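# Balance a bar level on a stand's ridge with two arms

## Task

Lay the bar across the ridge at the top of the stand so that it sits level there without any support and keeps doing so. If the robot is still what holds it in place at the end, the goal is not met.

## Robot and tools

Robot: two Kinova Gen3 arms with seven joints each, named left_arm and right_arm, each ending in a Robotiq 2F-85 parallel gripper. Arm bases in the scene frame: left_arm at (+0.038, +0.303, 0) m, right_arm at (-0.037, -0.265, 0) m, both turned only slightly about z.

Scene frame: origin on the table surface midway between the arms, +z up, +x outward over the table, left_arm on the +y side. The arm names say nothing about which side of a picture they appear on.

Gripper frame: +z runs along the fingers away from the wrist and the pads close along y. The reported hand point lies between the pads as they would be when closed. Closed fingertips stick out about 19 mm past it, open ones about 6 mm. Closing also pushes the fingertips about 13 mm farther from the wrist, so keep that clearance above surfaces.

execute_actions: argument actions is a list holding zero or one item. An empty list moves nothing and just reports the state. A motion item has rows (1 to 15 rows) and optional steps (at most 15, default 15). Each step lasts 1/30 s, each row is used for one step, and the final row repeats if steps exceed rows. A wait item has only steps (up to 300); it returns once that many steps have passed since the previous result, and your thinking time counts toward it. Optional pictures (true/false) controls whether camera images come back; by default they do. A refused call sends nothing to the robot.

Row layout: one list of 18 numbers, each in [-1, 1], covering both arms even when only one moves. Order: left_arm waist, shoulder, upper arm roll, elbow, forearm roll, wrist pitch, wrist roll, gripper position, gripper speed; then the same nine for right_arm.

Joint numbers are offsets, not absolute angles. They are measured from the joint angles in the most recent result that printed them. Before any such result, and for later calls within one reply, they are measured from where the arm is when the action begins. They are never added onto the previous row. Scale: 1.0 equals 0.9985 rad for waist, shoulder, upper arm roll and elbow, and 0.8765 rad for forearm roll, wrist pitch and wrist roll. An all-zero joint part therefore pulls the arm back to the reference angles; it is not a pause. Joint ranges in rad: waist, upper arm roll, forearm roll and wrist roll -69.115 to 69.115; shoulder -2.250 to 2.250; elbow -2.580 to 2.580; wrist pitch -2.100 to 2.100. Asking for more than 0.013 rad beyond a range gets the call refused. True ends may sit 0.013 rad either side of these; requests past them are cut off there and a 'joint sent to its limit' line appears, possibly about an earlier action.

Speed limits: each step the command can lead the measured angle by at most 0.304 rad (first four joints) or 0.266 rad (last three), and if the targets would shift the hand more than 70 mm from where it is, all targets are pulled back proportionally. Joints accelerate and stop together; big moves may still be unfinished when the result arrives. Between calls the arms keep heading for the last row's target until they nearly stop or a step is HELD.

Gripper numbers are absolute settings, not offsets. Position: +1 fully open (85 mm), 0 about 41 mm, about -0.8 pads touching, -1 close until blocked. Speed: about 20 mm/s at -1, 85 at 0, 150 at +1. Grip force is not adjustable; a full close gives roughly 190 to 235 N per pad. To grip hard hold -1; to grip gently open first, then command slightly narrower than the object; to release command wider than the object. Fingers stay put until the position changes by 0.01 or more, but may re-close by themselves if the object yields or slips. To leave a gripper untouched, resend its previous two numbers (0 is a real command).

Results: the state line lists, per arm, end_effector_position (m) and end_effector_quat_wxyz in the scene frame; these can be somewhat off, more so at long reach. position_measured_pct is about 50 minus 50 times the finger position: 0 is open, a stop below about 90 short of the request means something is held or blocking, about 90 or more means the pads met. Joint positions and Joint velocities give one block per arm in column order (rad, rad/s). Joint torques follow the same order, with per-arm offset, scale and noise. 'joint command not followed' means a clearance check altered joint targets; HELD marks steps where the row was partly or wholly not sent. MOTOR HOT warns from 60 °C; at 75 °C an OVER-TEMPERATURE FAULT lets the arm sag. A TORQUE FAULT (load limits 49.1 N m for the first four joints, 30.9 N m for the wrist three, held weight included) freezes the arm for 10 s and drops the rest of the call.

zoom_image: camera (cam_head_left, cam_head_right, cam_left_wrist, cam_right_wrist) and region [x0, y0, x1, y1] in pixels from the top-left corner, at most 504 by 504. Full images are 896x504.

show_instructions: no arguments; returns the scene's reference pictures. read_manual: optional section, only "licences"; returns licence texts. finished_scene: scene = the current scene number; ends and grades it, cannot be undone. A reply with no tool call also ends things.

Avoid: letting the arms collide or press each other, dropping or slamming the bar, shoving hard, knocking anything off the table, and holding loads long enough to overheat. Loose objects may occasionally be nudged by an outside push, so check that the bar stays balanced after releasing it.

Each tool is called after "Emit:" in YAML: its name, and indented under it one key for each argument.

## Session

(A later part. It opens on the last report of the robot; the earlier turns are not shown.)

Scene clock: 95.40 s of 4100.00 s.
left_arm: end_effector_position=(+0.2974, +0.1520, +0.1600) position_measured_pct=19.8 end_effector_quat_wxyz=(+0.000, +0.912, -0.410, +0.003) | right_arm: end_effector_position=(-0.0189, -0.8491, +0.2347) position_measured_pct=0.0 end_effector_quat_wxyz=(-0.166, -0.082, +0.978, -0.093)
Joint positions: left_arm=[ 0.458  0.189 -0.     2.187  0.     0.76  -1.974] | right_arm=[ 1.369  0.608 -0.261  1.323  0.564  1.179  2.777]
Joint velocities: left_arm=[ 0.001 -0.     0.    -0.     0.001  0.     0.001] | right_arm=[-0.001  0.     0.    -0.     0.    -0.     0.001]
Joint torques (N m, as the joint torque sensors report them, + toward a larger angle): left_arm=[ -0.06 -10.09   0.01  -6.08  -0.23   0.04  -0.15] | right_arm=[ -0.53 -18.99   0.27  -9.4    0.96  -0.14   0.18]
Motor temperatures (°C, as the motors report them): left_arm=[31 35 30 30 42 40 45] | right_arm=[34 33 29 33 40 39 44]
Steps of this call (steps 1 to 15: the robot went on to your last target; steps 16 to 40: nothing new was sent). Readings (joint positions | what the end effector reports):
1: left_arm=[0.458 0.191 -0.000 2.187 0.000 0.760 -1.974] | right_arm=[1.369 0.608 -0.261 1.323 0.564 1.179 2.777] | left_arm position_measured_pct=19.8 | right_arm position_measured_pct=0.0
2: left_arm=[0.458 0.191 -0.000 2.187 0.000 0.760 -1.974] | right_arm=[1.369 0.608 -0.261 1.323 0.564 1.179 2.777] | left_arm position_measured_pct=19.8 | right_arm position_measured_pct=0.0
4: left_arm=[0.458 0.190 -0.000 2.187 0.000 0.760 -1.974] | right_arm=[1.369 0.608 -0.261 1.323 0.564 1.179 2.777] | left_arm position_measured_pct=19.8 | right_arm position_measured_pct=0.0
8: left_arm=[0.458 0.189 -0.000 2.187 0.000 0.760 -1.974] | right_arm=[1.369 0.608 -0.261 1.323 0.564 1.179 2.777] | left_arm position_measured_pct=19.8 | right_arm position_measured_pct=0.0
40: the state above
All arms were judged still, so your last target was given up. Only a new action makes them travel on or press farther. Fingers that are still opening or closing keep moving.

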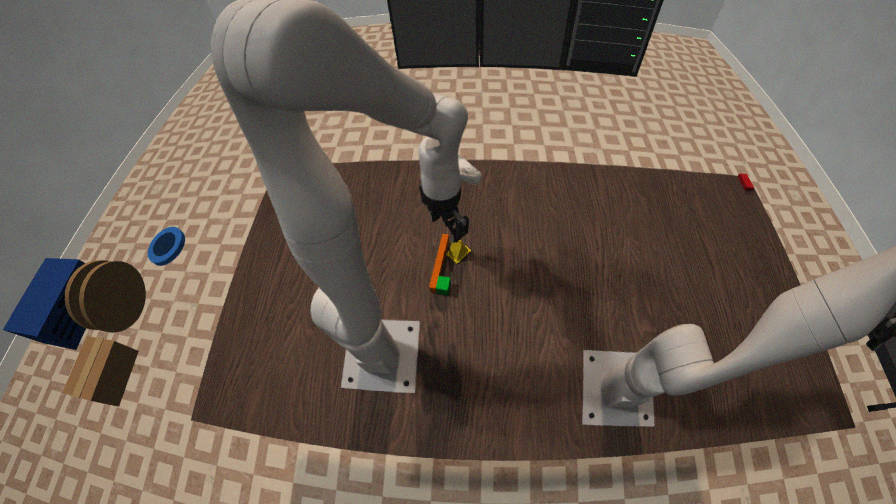

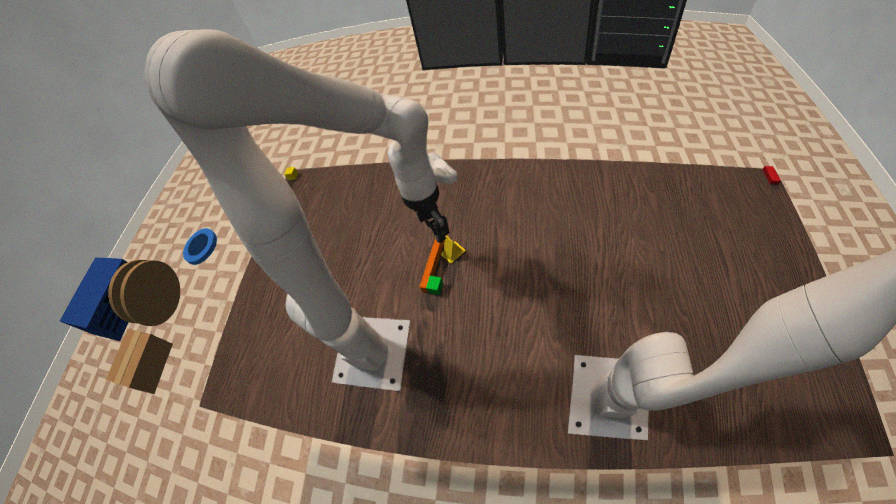

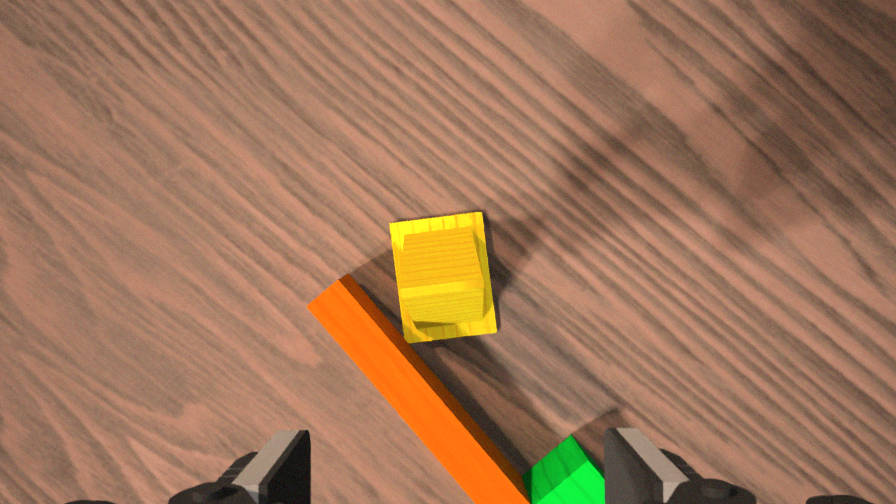

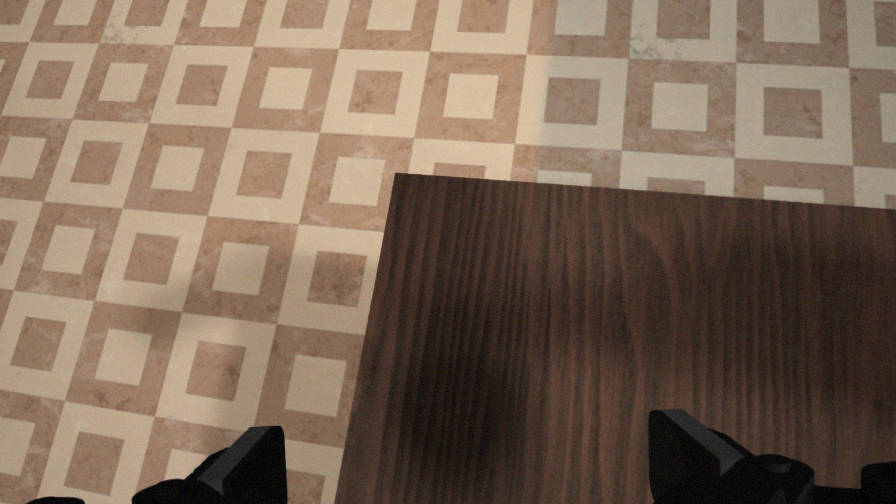

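Emit:
execute_actions:
  actions:
    - {"rows":[[0.126,0.061,0,0.243,0,-0.341,-0.828,0.6,0,0,0,0,0,0,0,0,1,0]],"steps":15}
  pictures: false

Emit:
execute_actions:
  actions:
    - {"steps":20}

Scene clock: 107.67 s of 4100.00 s.
left_arm: end_effector_position=(+0.2353, +0.1500, +0.1030) position_measured_pct=19.8 end_effector_quat_wxyz=(+0.000, +0.761, -0.649, +0.000) | right_arm: end_effector_position=(-0.0189, -0.8491, +0.2347) position_measured_pct=0.0 end_effector_quat_wxyz=(-0.166, -0.082, +0.978, -0.093)
Joint positions: left_arm=[ 0.574  0.245 -0.     2.415  0.     0.481 -2.425] | right_arm=[ 1.369  0.608 -0.261  1.323  0.564  1.179  2.777]
Joint velocities: left_arm=[ 0.075  0.036 -0.001  0.136  0.    -0.181 -1.215] | right_arm=[-0.001 -0.     0.001  0.    -0.     0.     0.   ]
Joint torques (N m, as the joint torque sensors report them, + toward a larger angle): left_arm=[-0.26 -8.93 -0.98 -4.4  -0.58 -0.14  0.04] | right_arm=[ -0.52 -19.14  -0.09  -9.57   0.76  -0.12   0.05]
Motor temperatures (°C, as the motors report them): left_arm=[31 35 30 30 42 40 45] | right_arm=[34 33 29 33 40 39 44]
Steps of this call (steps 1 to 90: nothing new was sent; then 8.77 s passed at rest; steps 91 to 105: all 15 steps of this action). Readings (joint positions | what the end effector reports):
91: left_arm=[0.459 0.189 -0.000 2.188 0.000 0.759 -1.974] | right_arm=[1.369 0.608 -0.261 1.323 0.564 1.179 2.777] | left_arm position_measured_pct=19.8 | right_arm position_measured_pct=0.0
92: left_arm=[0.463 0.191 -0.001 2.193 -0.000 0.753 -1.980] | right_arm=[1.369 0.608 -0.261 1.323 0.564 1.179 2.777] | left_arm position_measured_pct=19.8 | right_arm position_measured_pct=0.0
94: left_arm=[0.479 0.198 -0.001 2.219 -0.000 0.724 -2.008] | right_arm=[1.369 0.608 -0.261 1.323 0.564 1.179 2.777] | left_arm position_measured_pct=19.8 | right_arm position_measured_pct=0.0
98: left_arm=[0.532 0.224 -0.000 2.324 0.000 0.600 -2.140] | right_arm=[1.369 0.608 -0.261 1.323 0.564 1.179 2.777] | left_arm position_measured_pct=19.8 | right_arm position_measured_pct=0.0
105: the state above

Scene clock: 108.33 s of 4100.00 s.
left_arm: end_effector_position=(+0.2308, +0.1500, +0.0997) position_measured_pct=19.8 end_effector_quat_wxyz=(+0.000, -0.661, +0.750, -0.000) | right_arm: end_effector_position=(-0.0189, -0.8491, +0.2347) position_measured_pct=0.0 end_effector_quat_wxyz=(-0.166, -0.082, +0.978, -0.093)
Joint positions: left_arm=[ 0.584  0.25  -0.     2.43   0.     0.461 -2.699] | right_arm=[ 1.369  0.608 -0.261  1.323  0.564  1.179  2.777]
Joint velocities: left_arm=[ 0.    -0.     0.001  0.001  0.001  0.    -0.   ] | right_arm=[-0.    -0.002 -0.    -0.     0.    -0.    -0.   ]
Joint torques (N m, as the joint torque sensors report them, + toward a larger angle): left_arm=[-0.05 -8.55  0.25 -3.95 -0.35 -0.33 -0.34] | right_arm=[ -0.46 -19.23   0.29  -9.18   0.77  -0.24   0.08]
Motor temperatures (°C, as the motors report them): left_arm=[31 35 30 30 42 40 45] | right_arm=[34 33 29 33 40 39 44]
Steps of this call (steps 1 to 20: the robot went on to your last target). Readings (joint positions | what the end effector reports):
1: left_arm=[0.576 0.246 -0.000 2.419 0.000 0.476 -2.465] | right_arm=[1.369 0.608 -0.261 1.323 0.564 1.179 2.777] | left_arm position_measured_pct=19.8 | right_arm position_measured_pct=0.0
2: left_arm=[0.578 0.247 -0.000 2.422 0.000 0.472 -2.506] | right_arm=[1.369 0.608 -0.261 1.323 0.564 1.179 2.777] | left_arm position_measured_pct=19.8 | right_arm position_measured_pct=0.0
4: left_arm=[0.581 0.248 -0.000 2.426 0.000 0.466 -2.587] | right_arm=[1.369 0.608 -0.261 1.323 0.564 1.179 2.777] | left_arm position_measured_pct=19.8 | right_arm position_measured_pct=0.0
8: left_arm=[0.583 0.250 -0.000 2.430 0.000 0.461 -2.691] | right_arm=[1.369 0.608 -0.261 1.323 0.564 1.179 2.777] | left_arm position_measured_pct=19.8 | right_arm position_measured_pct=0.0
20: the state above

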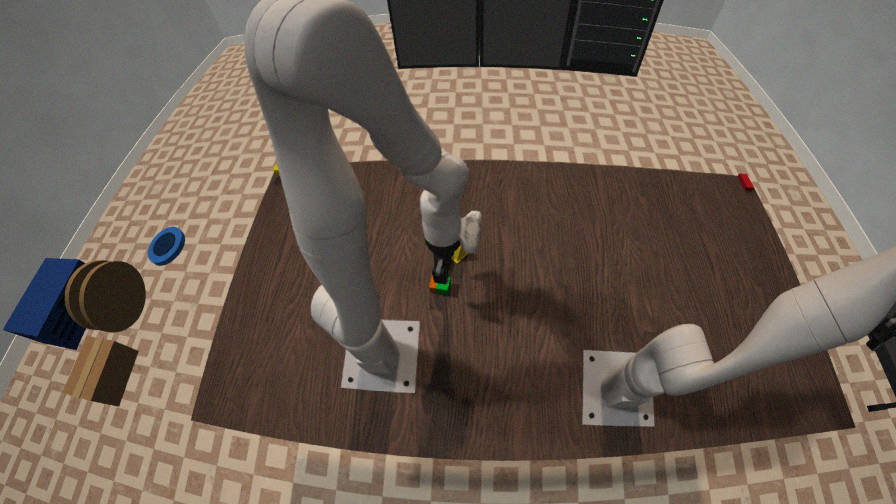

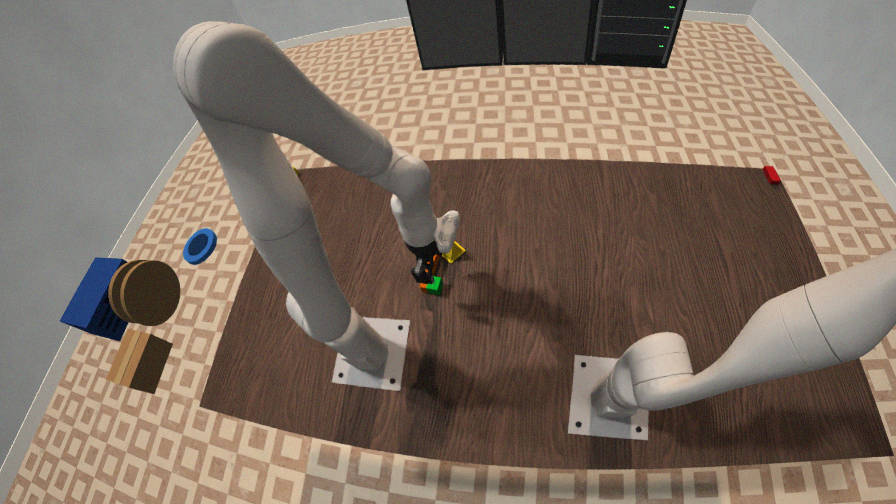

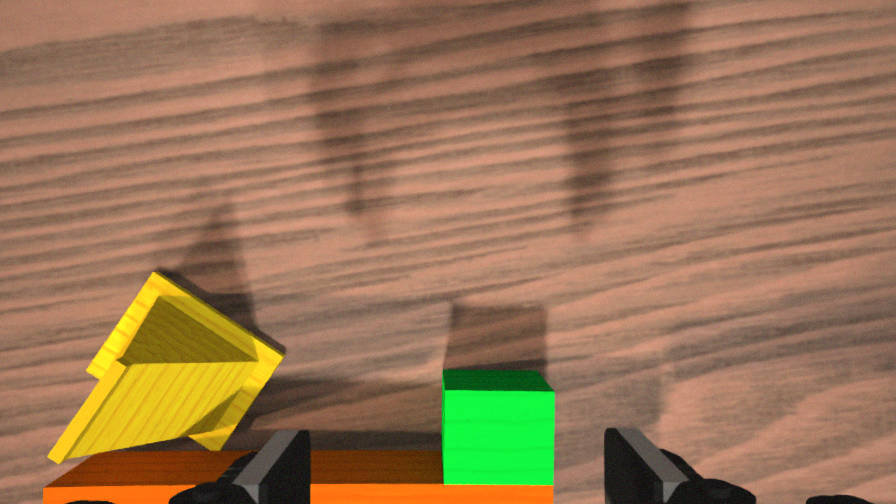

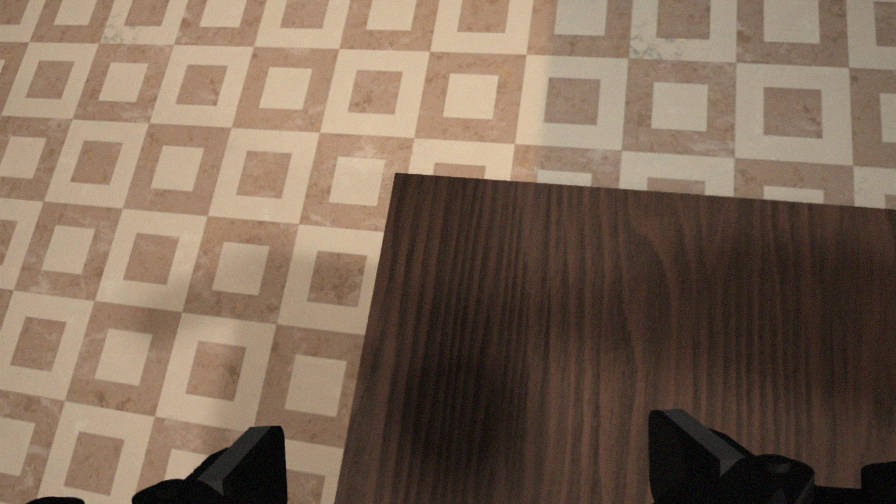

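Emit:
execute_actions:
  actions:
    - {"rows":[[0.005,0.277,0,0.125,0,-0.457,0.006,0.6,0,0,0,0,0,0,0,0,1,0]],"steps":15}
  pictures: false

Emit:
execute_actions:
  actions:
    - {"steps":12}

Scene clock: 114.13 s of 4100.00 s.
left_arm: end_effector_position=(+0.2188, +0.1564, +0.0260) position_measured_pct=19.8 end_effector_quat_wxyz=(+0.000, -0.661, +0.750, -0.000) | right_arm: end_effector_position=(-0.0189, -0.8491, +0.2347) position_measured_pct=0.0 end_effector_quat_wxyz=(-0.166, -0.082, +0.978, -0.093)
Joint positions: left_arm=[ 0.589  0.516 -0.     2.552  0.     0.072 -2.694] | right_arm=[ 1.369  0.608 -0.261  1.323  0.564  1.179  2.777]
Joint velocities: left_arm=[ 0.001  0.1    0.     0.051 -0.001 -0.354  0.003] | right_arm=[-0.     0.001 -0.     0.     0.     0.    -0.   ]
Joint torques (N m, as the joint torque sensors report them, + toward a larger angle): left_arm=[ -0.3  -11.5   -0.16  -0.72  -0.38  -0.42   0.26] | right_arm=[ -0.74 -19.36   0.32  -9.38   0.92  -0.24   0.03]
Motor temperatures (°C, as the motors report them): left_arm=[31 35 30 30 42 40 45] | right_arm=[34 33 29 33 40 39 44]
Steps of this call (steps 1 to 15: the robot went on to your last target; steps 16 to 90: nothing new was sent; then 2.30 s passed at rest; steps 91 to 105: all 15 steps of this action). Readings (joint positions | what the end effector reports):
91: left_arm=[0.584 0.251 -0.000 2.430 0.000 0.460 -2.699] | right_arm=[1.369 0.608 -0.261 1.323 0.564 1.179 2.777] | left_arm position_measured_pct=19.8 | right_arm position_measured_pct=0.0
92: left_arm=[0.584 0.259 -0.000 2.432 0.000 0.455 -2.699] | right_arm=[1.369 0.608 -0.261 1.323 0.564 1.179 2.777] | left_arm position_measured_pct=19.8 | right_arm position_measured_pct=0.0
94: left_arm=[0.585 0.289 -0.000 2.444 0.000 0.430 -2.699] | right_arm=[1.369 0.608 -0.261 1.323 0.564 1.179 2.777] | left_arm position_measured_pct=19.8 | right_arm position_measured_pct=0.0
98: left_arm=[0.587 0.401 -0.000 2.496 0.000 0.310 -2.697] | right_arm=[1.369 0.608 -0.261 1.323 0.564 1.179 2.777] | left_arm position_measured_pct=19.8 | right_arm position_measured_pct=0.0
105: the state above

Scene clock: 114.53 s of 4100.00 s.
left_arm: end_effector_position=(+0.2184, +0.1566, +0.0236) position_measured_pct=19.8 end_effector_quat_wxyz=(+0.000, -0.661, +0.750, -0.000) | right_arm: end_effector_position=(-0.0189, -0.8491, +0.2347) position_measured_pct=0.0 end_effector_quat_wxyz=(-0.166, -0.082, +0.978, -0.093)
Joint positions: left_arm=[ 0.589  0.526 -0.     2.555  0.     0.06  -2.694] | right_arm=[ 1.369  0.608 -0.261  1.323  0.564  1.179  2.777]
Joint velocities: left_arm=[ 0.001  0.003 -0.    -0.001  0.     0.     0.   ] | right_arm=[-0.001 -0.     0.001  0.     0.     0.     0.   ]
Joint torques (N m, as the joint torque sensors report them, + toward a larger angle): left_arm=[ -0.21 -10.61  -0.63  -0.95  -0.41  -0.19  -0.26] | right_arm=[ -0.53 -18.93   0.09  -9.51   0.81  -0.18   0.22]
Motor temperatures (°C, as the motors report them): left_arm=[31 35 30 30 42 40 45] | right_arm=[34 33 29 33 40 39 44]
Steps of this call (steps 1 to 12: the robot went on to your last target). Readings (joint positions | what the end effector reports):
1: left_arm=[0.589 0.518 -0.000 2.553 0.000 0.065 -2.694] | right_arm=[1.369 0.608 -0.261 1.323 0.564 1.179 2.777] | left_arm position_measured_pct=19.8 | right_arm position_measured_pct=0.0
2: left_arm=[0.589 0.520 -0.000 2.554 0.000 0.062 -2.694] | right_arm=[1.369 0.608 -0.261 1.323 0.564 1.179 2.777] | left_arm position_measured_pct=19.8 | right_arm position_measured_pct=0.0
4: left_arm=[0.589 0.523 -0.000 2.554 0.000 0.061 -2.694] | right_arm=[1.369 0.608 -0.261 1.323 0.564 1.179 2.777] | left_arm position_measured_pct=19.8 | right_arm position_measured_pct=0.0
8: left_arm=[0.589 0.525 -0.000 2.555 0.000 0.061 -2.694] | right_arm=[1.369 0.608 -0.261 1.323 0.564 1.179 2.777] | left_arm position_measured_pct=19.8 | right_arm position_measured_pct=0.0
12: the state above

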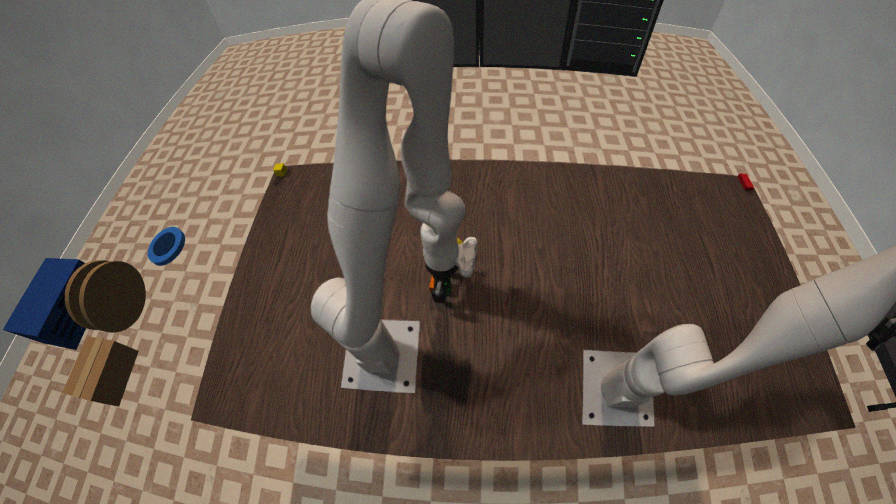

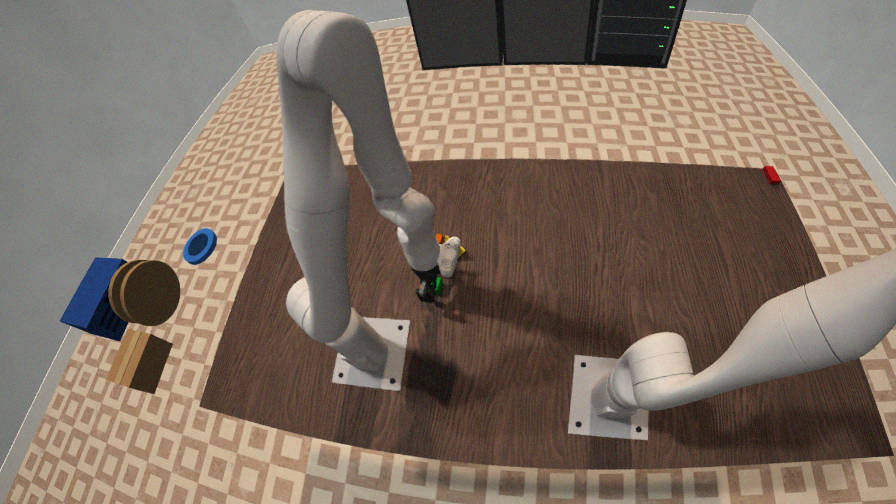

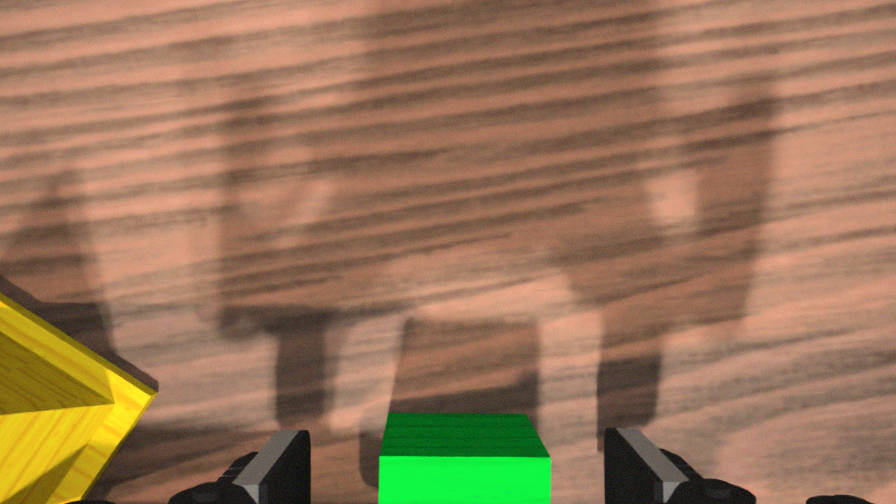

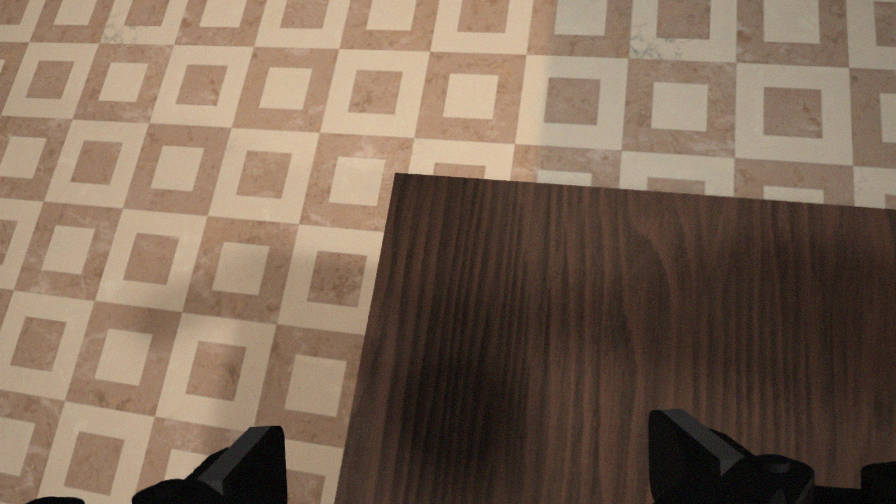

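Emit:
execute_actions:
  actions:
    - {"rows":[[0,0,0,0,0,0,0,-0.6,0.3,0,0,0,0,0,0,0,1,0]],"steps":15}
  pictures: false

Emit:
execute_actions:
  actions:
    - {"rows":[[0,-0.3,0,-0.167,0,0.5,0,-0.6,0.3,0,0,0,0,0,0,0,1,0]],"steps":15}
  pictures: false

Emit:
execute_actions:
  actions:
    - {"rows":[[-0.576,0,0,0,0,-1,1,-0.6,0.3,0,0,0,0,0,0,0,1,0]],"steps":15}
  pictures: false

Emit:
execute_actions:
  actions:
    - {"steps":25}
  pictures: false

Emit:
execute_actions:
  actions:
    - {"rows":[[0,0.6,0,0,0,-1,0.281,-0.6,0.3,0,0,0,0,0,0,0,1,0]],"steps":15}
  pictures: false

Emit:
execute_actions:
  actions:
    - {"steps":25}

Scene clock: 122.80 s of 4100.00 s.
left_arm: end_effector_position=(+0.2184, +0.1566, +0.0239) position_measured_pct=57.9 end_effector_quat_wxyz=(+0.000, -0.661, +0.750, -0.000) | right_arm: end_effector_position=(-0.0189, -0.8491, +0.2347) position_measured_pct=0.0 end_effector_quat_wxyz=(-0.166, -0.082, +0.978, -0.093)
Joint positions: left_arm=[ 0.589  0.525 -0.     2.555  0.     0.061 -2.694] | right_arm=[ 1.369  0.608 -0.261  1.323  0.564  1.179  2.777]
Joint velocities: left_arm=[-0.001 -0.     0.001  0.001 -0.001 -0.001 -0.   ] | right_arm=[-0.001 -0.     0.    -0.     0.     0.    -0.002]
Joint torques (N m, as the joint torque sensors report them, + toward a larger angle): left_arm=[-0.1  -9.3   0.16 -0.46 -0.59 -0.55  0.  ] | right_arm=[ -0.52 -19.2    0.2   -9.41   0.84  -0.08   0.02]
Motor temperatures (°C, as the motors report them): left_arm=[31 35 30 30 42 40 45] | right_arm=[34 33 29 33 40 39 44]
Steps of this call (steps 1 to 30: the robot went on to your last target; steps 31 to 100: nothing new was sent; then 4.43 s passed at rest; steps 101 to 115: all 15 steps of this action). Readings (joint positions | what the end effector reports):
101: left_arm=[0.589 0.526 -0.000 2.555 0.000 0.060 -2.694] | right_arm=[1.369 0.608 -0.261 1.323 0.564 1.179 2.777] | left_arm position_measured_pct=19.8 | right_arm position_measured_pct=0.0
102: left_arm=[0.589 0.526 -0.000 2.555 0.000 0.060 -2.694] | right_arm=[1.369 0.608 -0.261 1.323 0.564 1.179 2.777] | left_arm position_measured_pct=20.6 | right_arm position_measured_pct=0.0
104: left_arm=[0.589 0.526 -0.000 2.555 0.000 0.060 -2.694] | right_arm=[1.369 0.608 -0.261 1.323 0.564 1.179 2.777] | left_arm position_measured_pct=25.4 | right_arm position_measured_pct=0.0
108: left_arm=[0.589 0.526 -0.000 2.555 0.000 0.060 -2.694] | right_arm=[1.369 0.608 -0.261 1.323 0.564 1.179 2.777] | left_arm position_measured_pct=39.3 | right_arm position_measured_pct=0.0
115: the state above

Scene clock: 123.30 s of 4100.00 s.
left_arm: end_effector_position=(+0.2476, +0.1376, +0.1069) position_measured_pct=57.9 end_effector_quat_wxyz=(+0.005, -0.661, +0.750, -0.019) | right_arm: end_effector_position=(-0.0189, -0.8491, +0.2347) position_measured_pct=0.0 end_effector_quat_wxyz=(-0.166, -0.082, +0.978, -0.093)
Joint positions: left_arm=[ 0.589  0.243 -0.     2.395  0.     0.464 -2.694] | right_arm=[ 1.369  0.608 -0.261  1.323  0.564  1.179  2.777]
Joint velocities: left_arm=[ 0.001 -0.235  0.001 -0.136 -0.001  0.707 -0.001] | right_arm=[ 0.001  0.001 -0.    -0.     0.    -0.     0.001]
Joint torques (N m, as the joint torque sensors report them, + toward a larger angle): left_arm=[ 0.01 -6.75 -0.2  -4.04 -0.72 -0.5   0.15] | right_arm=[ -0.77 -19.07   0.21  -9.32   0.72  -0.1   -0.1 ]
Motor temperatures (°C, as the motors report them): left_arm=[31 35 30 30 42 40 45] | right_arm=[34 33 29 33 40 39 44]
Steps of this call (steps 1 to 15: all 15 steps of this action). Readings (joint positions | what the end effector reports):
1: left_arm=[0.589 0.523 -0.000 2.555 0.000 0.062 -2.694] | right_arm=[1.369 0.608 -0.261 1.323 0.564 1.179 2.777] | left_arm position_measured_pct=57.9 | right_arm position_measured_pct=0.0
2: left_arm=[0.589 0.517 -0.000 2.552 0.000 0.066 -2.694] | right_arm=[1.369 0.608 -0.261 1.323 0.564 1.179 2.777] | left_arm position_measured_pct=57.9 | right_arm position_measured_pct=0.0
4: left_arm=[0.589 0.487 -0.000 2.538 0.000 0.090 -2.694] | right_arm=[1.369 0.608 -0.261 1.323 0.564 1.179 2.777] | left_arm position_measured_pct=57.9 | right_arm position_measured_pct=0.0
8: left_arm=[0.589 0.373 -0.000 2.474 0.000 0.199 -2.694] | right_arm=[1.369 0.608 -0.261 1.323 0.564 1.179 2.777] | left_arm position_measured_pct=57.9 | right_arm position_measured_pct=0.0
15: the state above

Scene clock: 123.80 s of 4100.00 s.
left_arm: end_effector_position=(+0.3657, +0.2011, +0.1203) position_measured_pct=57.9 end_effector_quat_wxyz=(-0.042, +0.856, -0.497, +0.138) | right_arm: end_effector_position=(-0.0189, -0.8491, +0.2347) position_measured_pct=0.0 end_effector_quat_wxyz=(-0.166, -0.082, +0.978, -0.093)
Joint positions: left_arm=[ 0.243  0.241 -0.     2.394  0.     0.217 -2.396] | right_arm=[ 1.369  0.608 -0.261  1.323  0.564  1.179  2.777]
Joint velocities: left_arm=[-0.801  0.008 -0.003  0.005 -0.001 -0.768  0.768] | right_arm=[-0.001  0.001  0.    -0.     0.    -0.     0.   ]
Joint torques (N m, as the joint torque sensors report them, + toward a larger angle): left_arm=[ -0.09 -10.62  -0.13  -5.66  -0.62  -1.05  -0.17] | right_arm=[ -0.6  -19.43   0.34  -9.53   0.66  -0.13  -0.01]
Motor temperatures (°C, as the motors report them): left_arm=[31 35 30 30 42 40 45] | right_arm=[34 33 29 33 40 39 44]
Steps of this call (steps 1 to 15: all 15 steps of this action). Readings (joint positions | what the end effector reports):
1: left_arm=[0.588 0.237 -0.000 2.392 0.000 0.483 -2.694] | right_arm=[1.369 0.608 -0.261 1.323 0.564 1.179 2.777] | left_arm position_measured_pct=57.9 | right_arm position_measured_pct=0.0
2: left_arm=[0.581 0.235 0.000 2.391 0.000 0.491 -2.690] | right_arm=[1.369 0.608 -0.261 1.323 0.564 1.179 2.777] | left_arm position_measured_pct=57.9 | right_arm position_measured_pct=0.0
4: left_arm=[0.552 0.234 0.001 2.393 0.001 0.483 -2.667] | right_arm=[1.369 0.608 -0.261 1.323 0.564 1.179 2.777] | left_arm position_measured_pct=57.9 | right_arm position_measured_pct=0.0
8: left_arm=[0.440 0.237 0.000 2.394 0.000 0.395 -2.572] | right_arm=[1.369 0.608 -0.261 1.323 0.564 1.179 2.777] | left_arm position_measured_pct=57.9 | right_arm position_measured_pct=0.0
15: the state above

Scene clock: 124.63 s of 4100.00 s.
left_arm: end_effector_position=(+0.5383, +0.2780, +0.2284) position_measured_pct=57.9 end_effector_quat_wxyz=(-0.055, +0.890, -0.110, +0.439) | right_arm: end_effector_position=(-0.0189, -0.8491, +0.2347) position_measured_pct=0.0 end_effector_quat_wxyz=(-0.166, -0.082, +0.978, -0.093)
Joint positions: left_arm=[ 0.015  0.243 -0.     2.395  0.    -0.412 -1.818] | right_arm=[ 1.369  0.608 -0.261  1.323  0.564  1.179  2.777]
Joint velocities: left_arm=[-0.004  0.001  0.     0.002 -0.001 -0.003  0.002] | right_arm=[ 0.    -0.001  0.001  0.     0.    -0.     0.   ]
Joint torques (N m, as the joint torque sensors report them, + toward a larger angle): left_arm=[ -0.38 -11.61  -0.07  -6.86  -0.43  -2.65  -0.1 ] | right_arm=[ -0.52 -19.24   0.26  -9.22   0.71  -0.18   0.07]
Motor temperatures (°C, as the motors report them): left_arm=[31 35 30 30 42 40 45] | right_arm=[34 33 29 33 40 39 44]
Steps of this call (steps 1 to 25: the robot went on to your last target). Readings (joint positions | what the end effector reports):
1: left_arm=[0.217 0.241 -0.000 2.394 0.000 0.191 -2.370] | right_arm=[1.369 0.608 -0.261 1.323 0.564 1.179 2.777] | left_arm position_measured_pct=57.9 | right_arm position_measured_pct=0.0
2: left_arm=[0.191 0.241 -0.000 2.394 0.000 0.163 -2.341] | right_arm=[1.369 0.608 -0.261 1.323 0.564 1.179 2.777] | left_arm position_measured_pct=57.9 | right_arm position_measured_pct=0.0
4: left_arm=[0.145 0.242 -0.000 2.395 0.000 0.099 -2.278] | right_arm=[1.369 0.608 -0.261 1.323 0.564 1.179 2.777] | left_arm position_measured_pct=57.9 | right_arm position_measured_pct=0.0
8: left_arm=[0.075 0.242 -0.001 2.395 0.000 -0.053 -2.125] | right_arm=[1.369 0.608 -0.261 1.323 0.564 1.179 2.777] | left_arm position_measured_pct=57.9 | right_arm position_measured_pct=0.0
25: the state above

Scene clock: 125.13 s of 4100.00 s.
left_arm: end_effector_position=(+0.5601, +0.2781, +0.1048) position_measured_pct=57.9 end_effector_quat_wxyz=(-0.008, +0.908, -0.017, +0.418) | right_arm: end_effector_position=(-0.0189, -0.8491, +0.2347) position_measured_pct=0.0 end_effector_quat_wxyz=(-0.166, -0.082, +0.978, -0.093)
Joint positions: left_arm=[ 0.015  0.649 -0.     2.394  0.    -0.765 -1.609] | right_arm=[ 1.369  0.608 -0.261  1.323  0.564  1.179  2.777]
Joint velocities: left_arm=[ 0.     1.078 -0.     0.006 -0.002 -1.072  0.218] | right_arm=[ 0.     0.001 -0.    -0.     0.    -0.     0.001]
Joint torques (N m, as the joint torque sensors report them, + toward a larger angle): left_arm=[  0.09 -14.77   0.52  -3.48  -0.6   -2.82  -0.23] | right_arm=[ -0.63 -19.09   0.49  -9.51   0.74  -0.2    0.07]
Motor temperatures (°C, as the motors report them): left_arm=[31 35 30 30 42 40 45] | right_arm=[34 33 29 33 40 39 44]
Steps of this call (steps 1 to 15: all 15 steps of this action). Readings (joint positions | what the end effector reports):
1: left_arm=[0.014 0.244 -0.000 2.395 0.000 -0.413 -1.817] | right_arm=[1.369 0.608 -0.261 1.323 0.564 1.179 2.777] | left_arm position_measured_pct=57.9 | right_arm position_measured_pct=0.0
2: left_arm=[0.014 0.251 -0.000 2.395 0.000 -0.418 -1.813] | right_arm=[1.369 0.608 -0.261 1.323 0.564 1.179 2.777] | left_arm position_measured_pct=57.9 | right_arm position_measured_pct=0.0
4: left_arm=[0.015 0.282 -0.000 2.395 0.000 -0.441 -1.792] | right_arm=[1.369 0.608 -0.261 1.323 0.564 1.179 2.777] | left_arm position_measured_pct=57.9 | right_arm position_measured_pct=0.0
8: left_arm=[0.015 0.404 -0.000 2.394 0.000 -0.545 -1.703] | right_arm=[1.369 0.608 -0.261 1.323 0.564 1.179 2.777] | left_arm position_measured_pct=57.9 | right_arm position_measured_pct=0.0
15: the state above

Scene clock: 125.97 s of 4100.00 s.
left_arm: end_effector_position=(+0.6118, +0.2781, +0.1376) position_measured_pct=57.9 end_effector_quat_wxyz=(-0.000, +0.827, +0.000, +0.562) | right_arm: end_effector_position=(-0.0189, -0.8491, +0.2347) position_measured_pct=0.0 end_effector_quat_wxyz=(-0.166, -0.082, +0.978, -0.093)
Joint positions: left_arm=[ 0.015  0.841 -0.     2.395  0.    -1.289 -1.571] | right_arm=[ 1.369  0.608 -0.261  1.323  0.564  1.179  2.777]
Joint velocities: left_arm=[ 0.     0.002  0.    -0.     0.    -0.    -0.001] | right_arm=[ 0.    -0.001 -0.    -0.    -0.    -0.     0.   ]
Joint torques (N m, as the joint torque sensors report them, + toward a larger angle): left_arm=[ -0.5  -16.97  -0.07  -2.72  -0.44  -3.14  -0.08] | right_arm=[ -0.42 -19.01   0.13  -9.29   0.9   -0.2    0.03]
Motor temperatures (°C, as the motors report them): left_arm=[31 35 30 30 42 40 45] | right_arm=[34 33 29 33 40 39 44]
Steps of this call (steps 1 to 25: the robot went on to your last target). Readings (joint positions | what the end effector reports):
1: left_arm=[0.015 0.684 -0.000 2.395 0.000 -0.803 -1.601] | right_arm=[1.369 0.608 -0.261 1.323 0.564 1.179 2.777] | left_arm position_measured_pct=57.9 | right_arm position_measured_pct=0.0
2: left_arm=[0.015 0.715 -0.000 2.395 0.000 -0.842 -1.595] | right_arm=[1.369 0.608 -0.261 1.323 0.564 1.179 2.777] | left_arm position_measured_pct=57.9 | right_arm position_measured_pct=0.0
4: left_arm=[0.014 0.762 -0.000 2.396 0.000 -0.923 -1.585] | right_arm=[1.369 0.608 -0.261 1.323 0.564 1.179 2.777] | left_arm position_measured_pct=57.9 | right_arm position_measured_pct=0.0
8: left_arm=[0.015 0.812 -0.000 2.396 0.000 -1.085 -1.576] | right_arm=[1.369 0.608 -0.261 1.323 0.564 1.179 2.777] | left_arm position_measured_pct=57.9 | right_arm position_measured_pct=0.0
25: the state above

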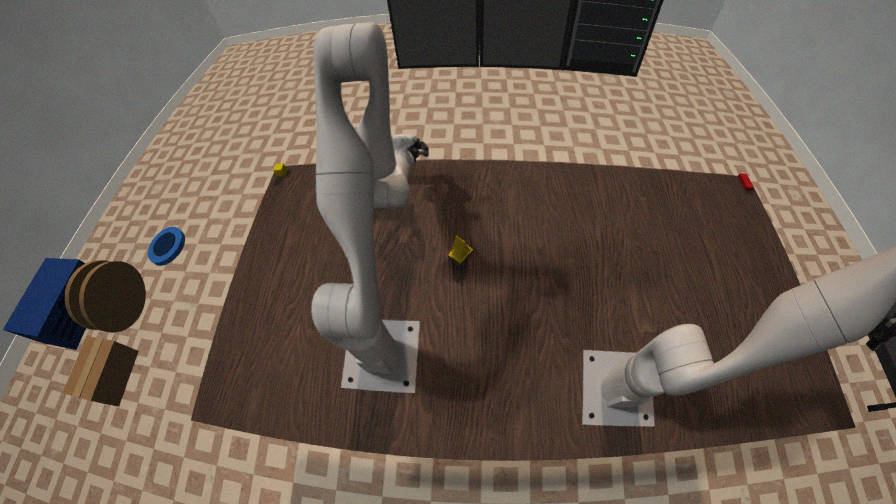

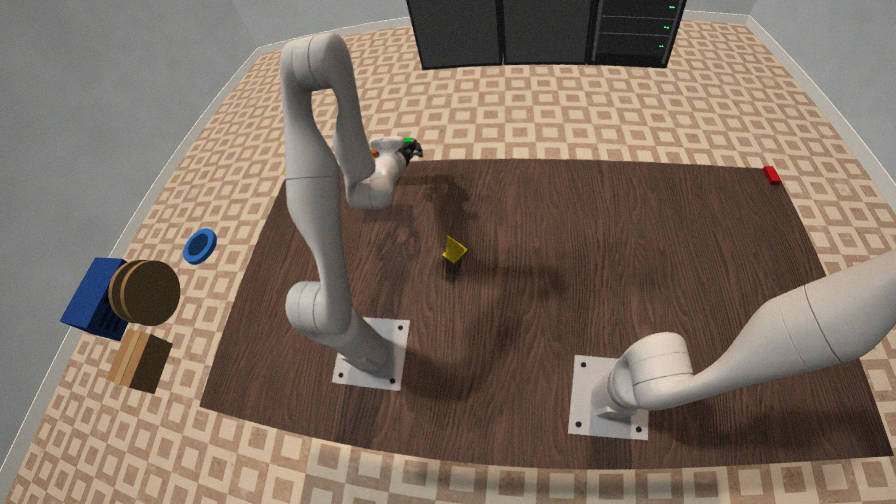

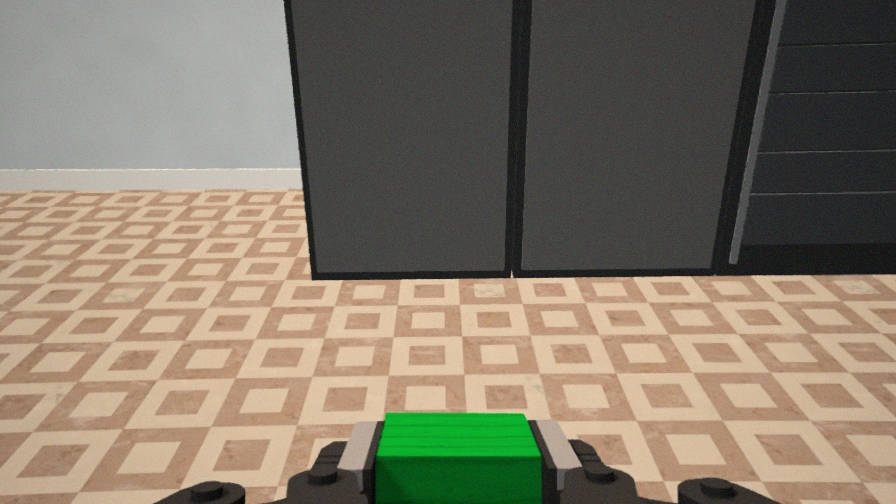

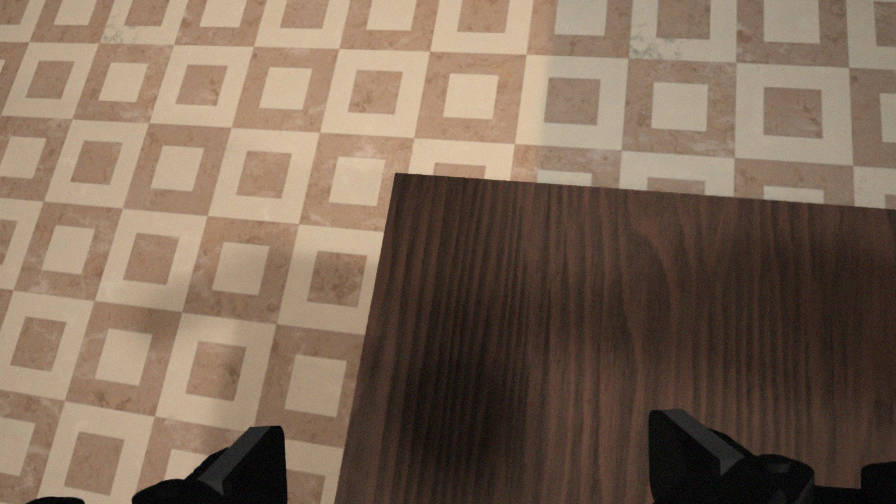

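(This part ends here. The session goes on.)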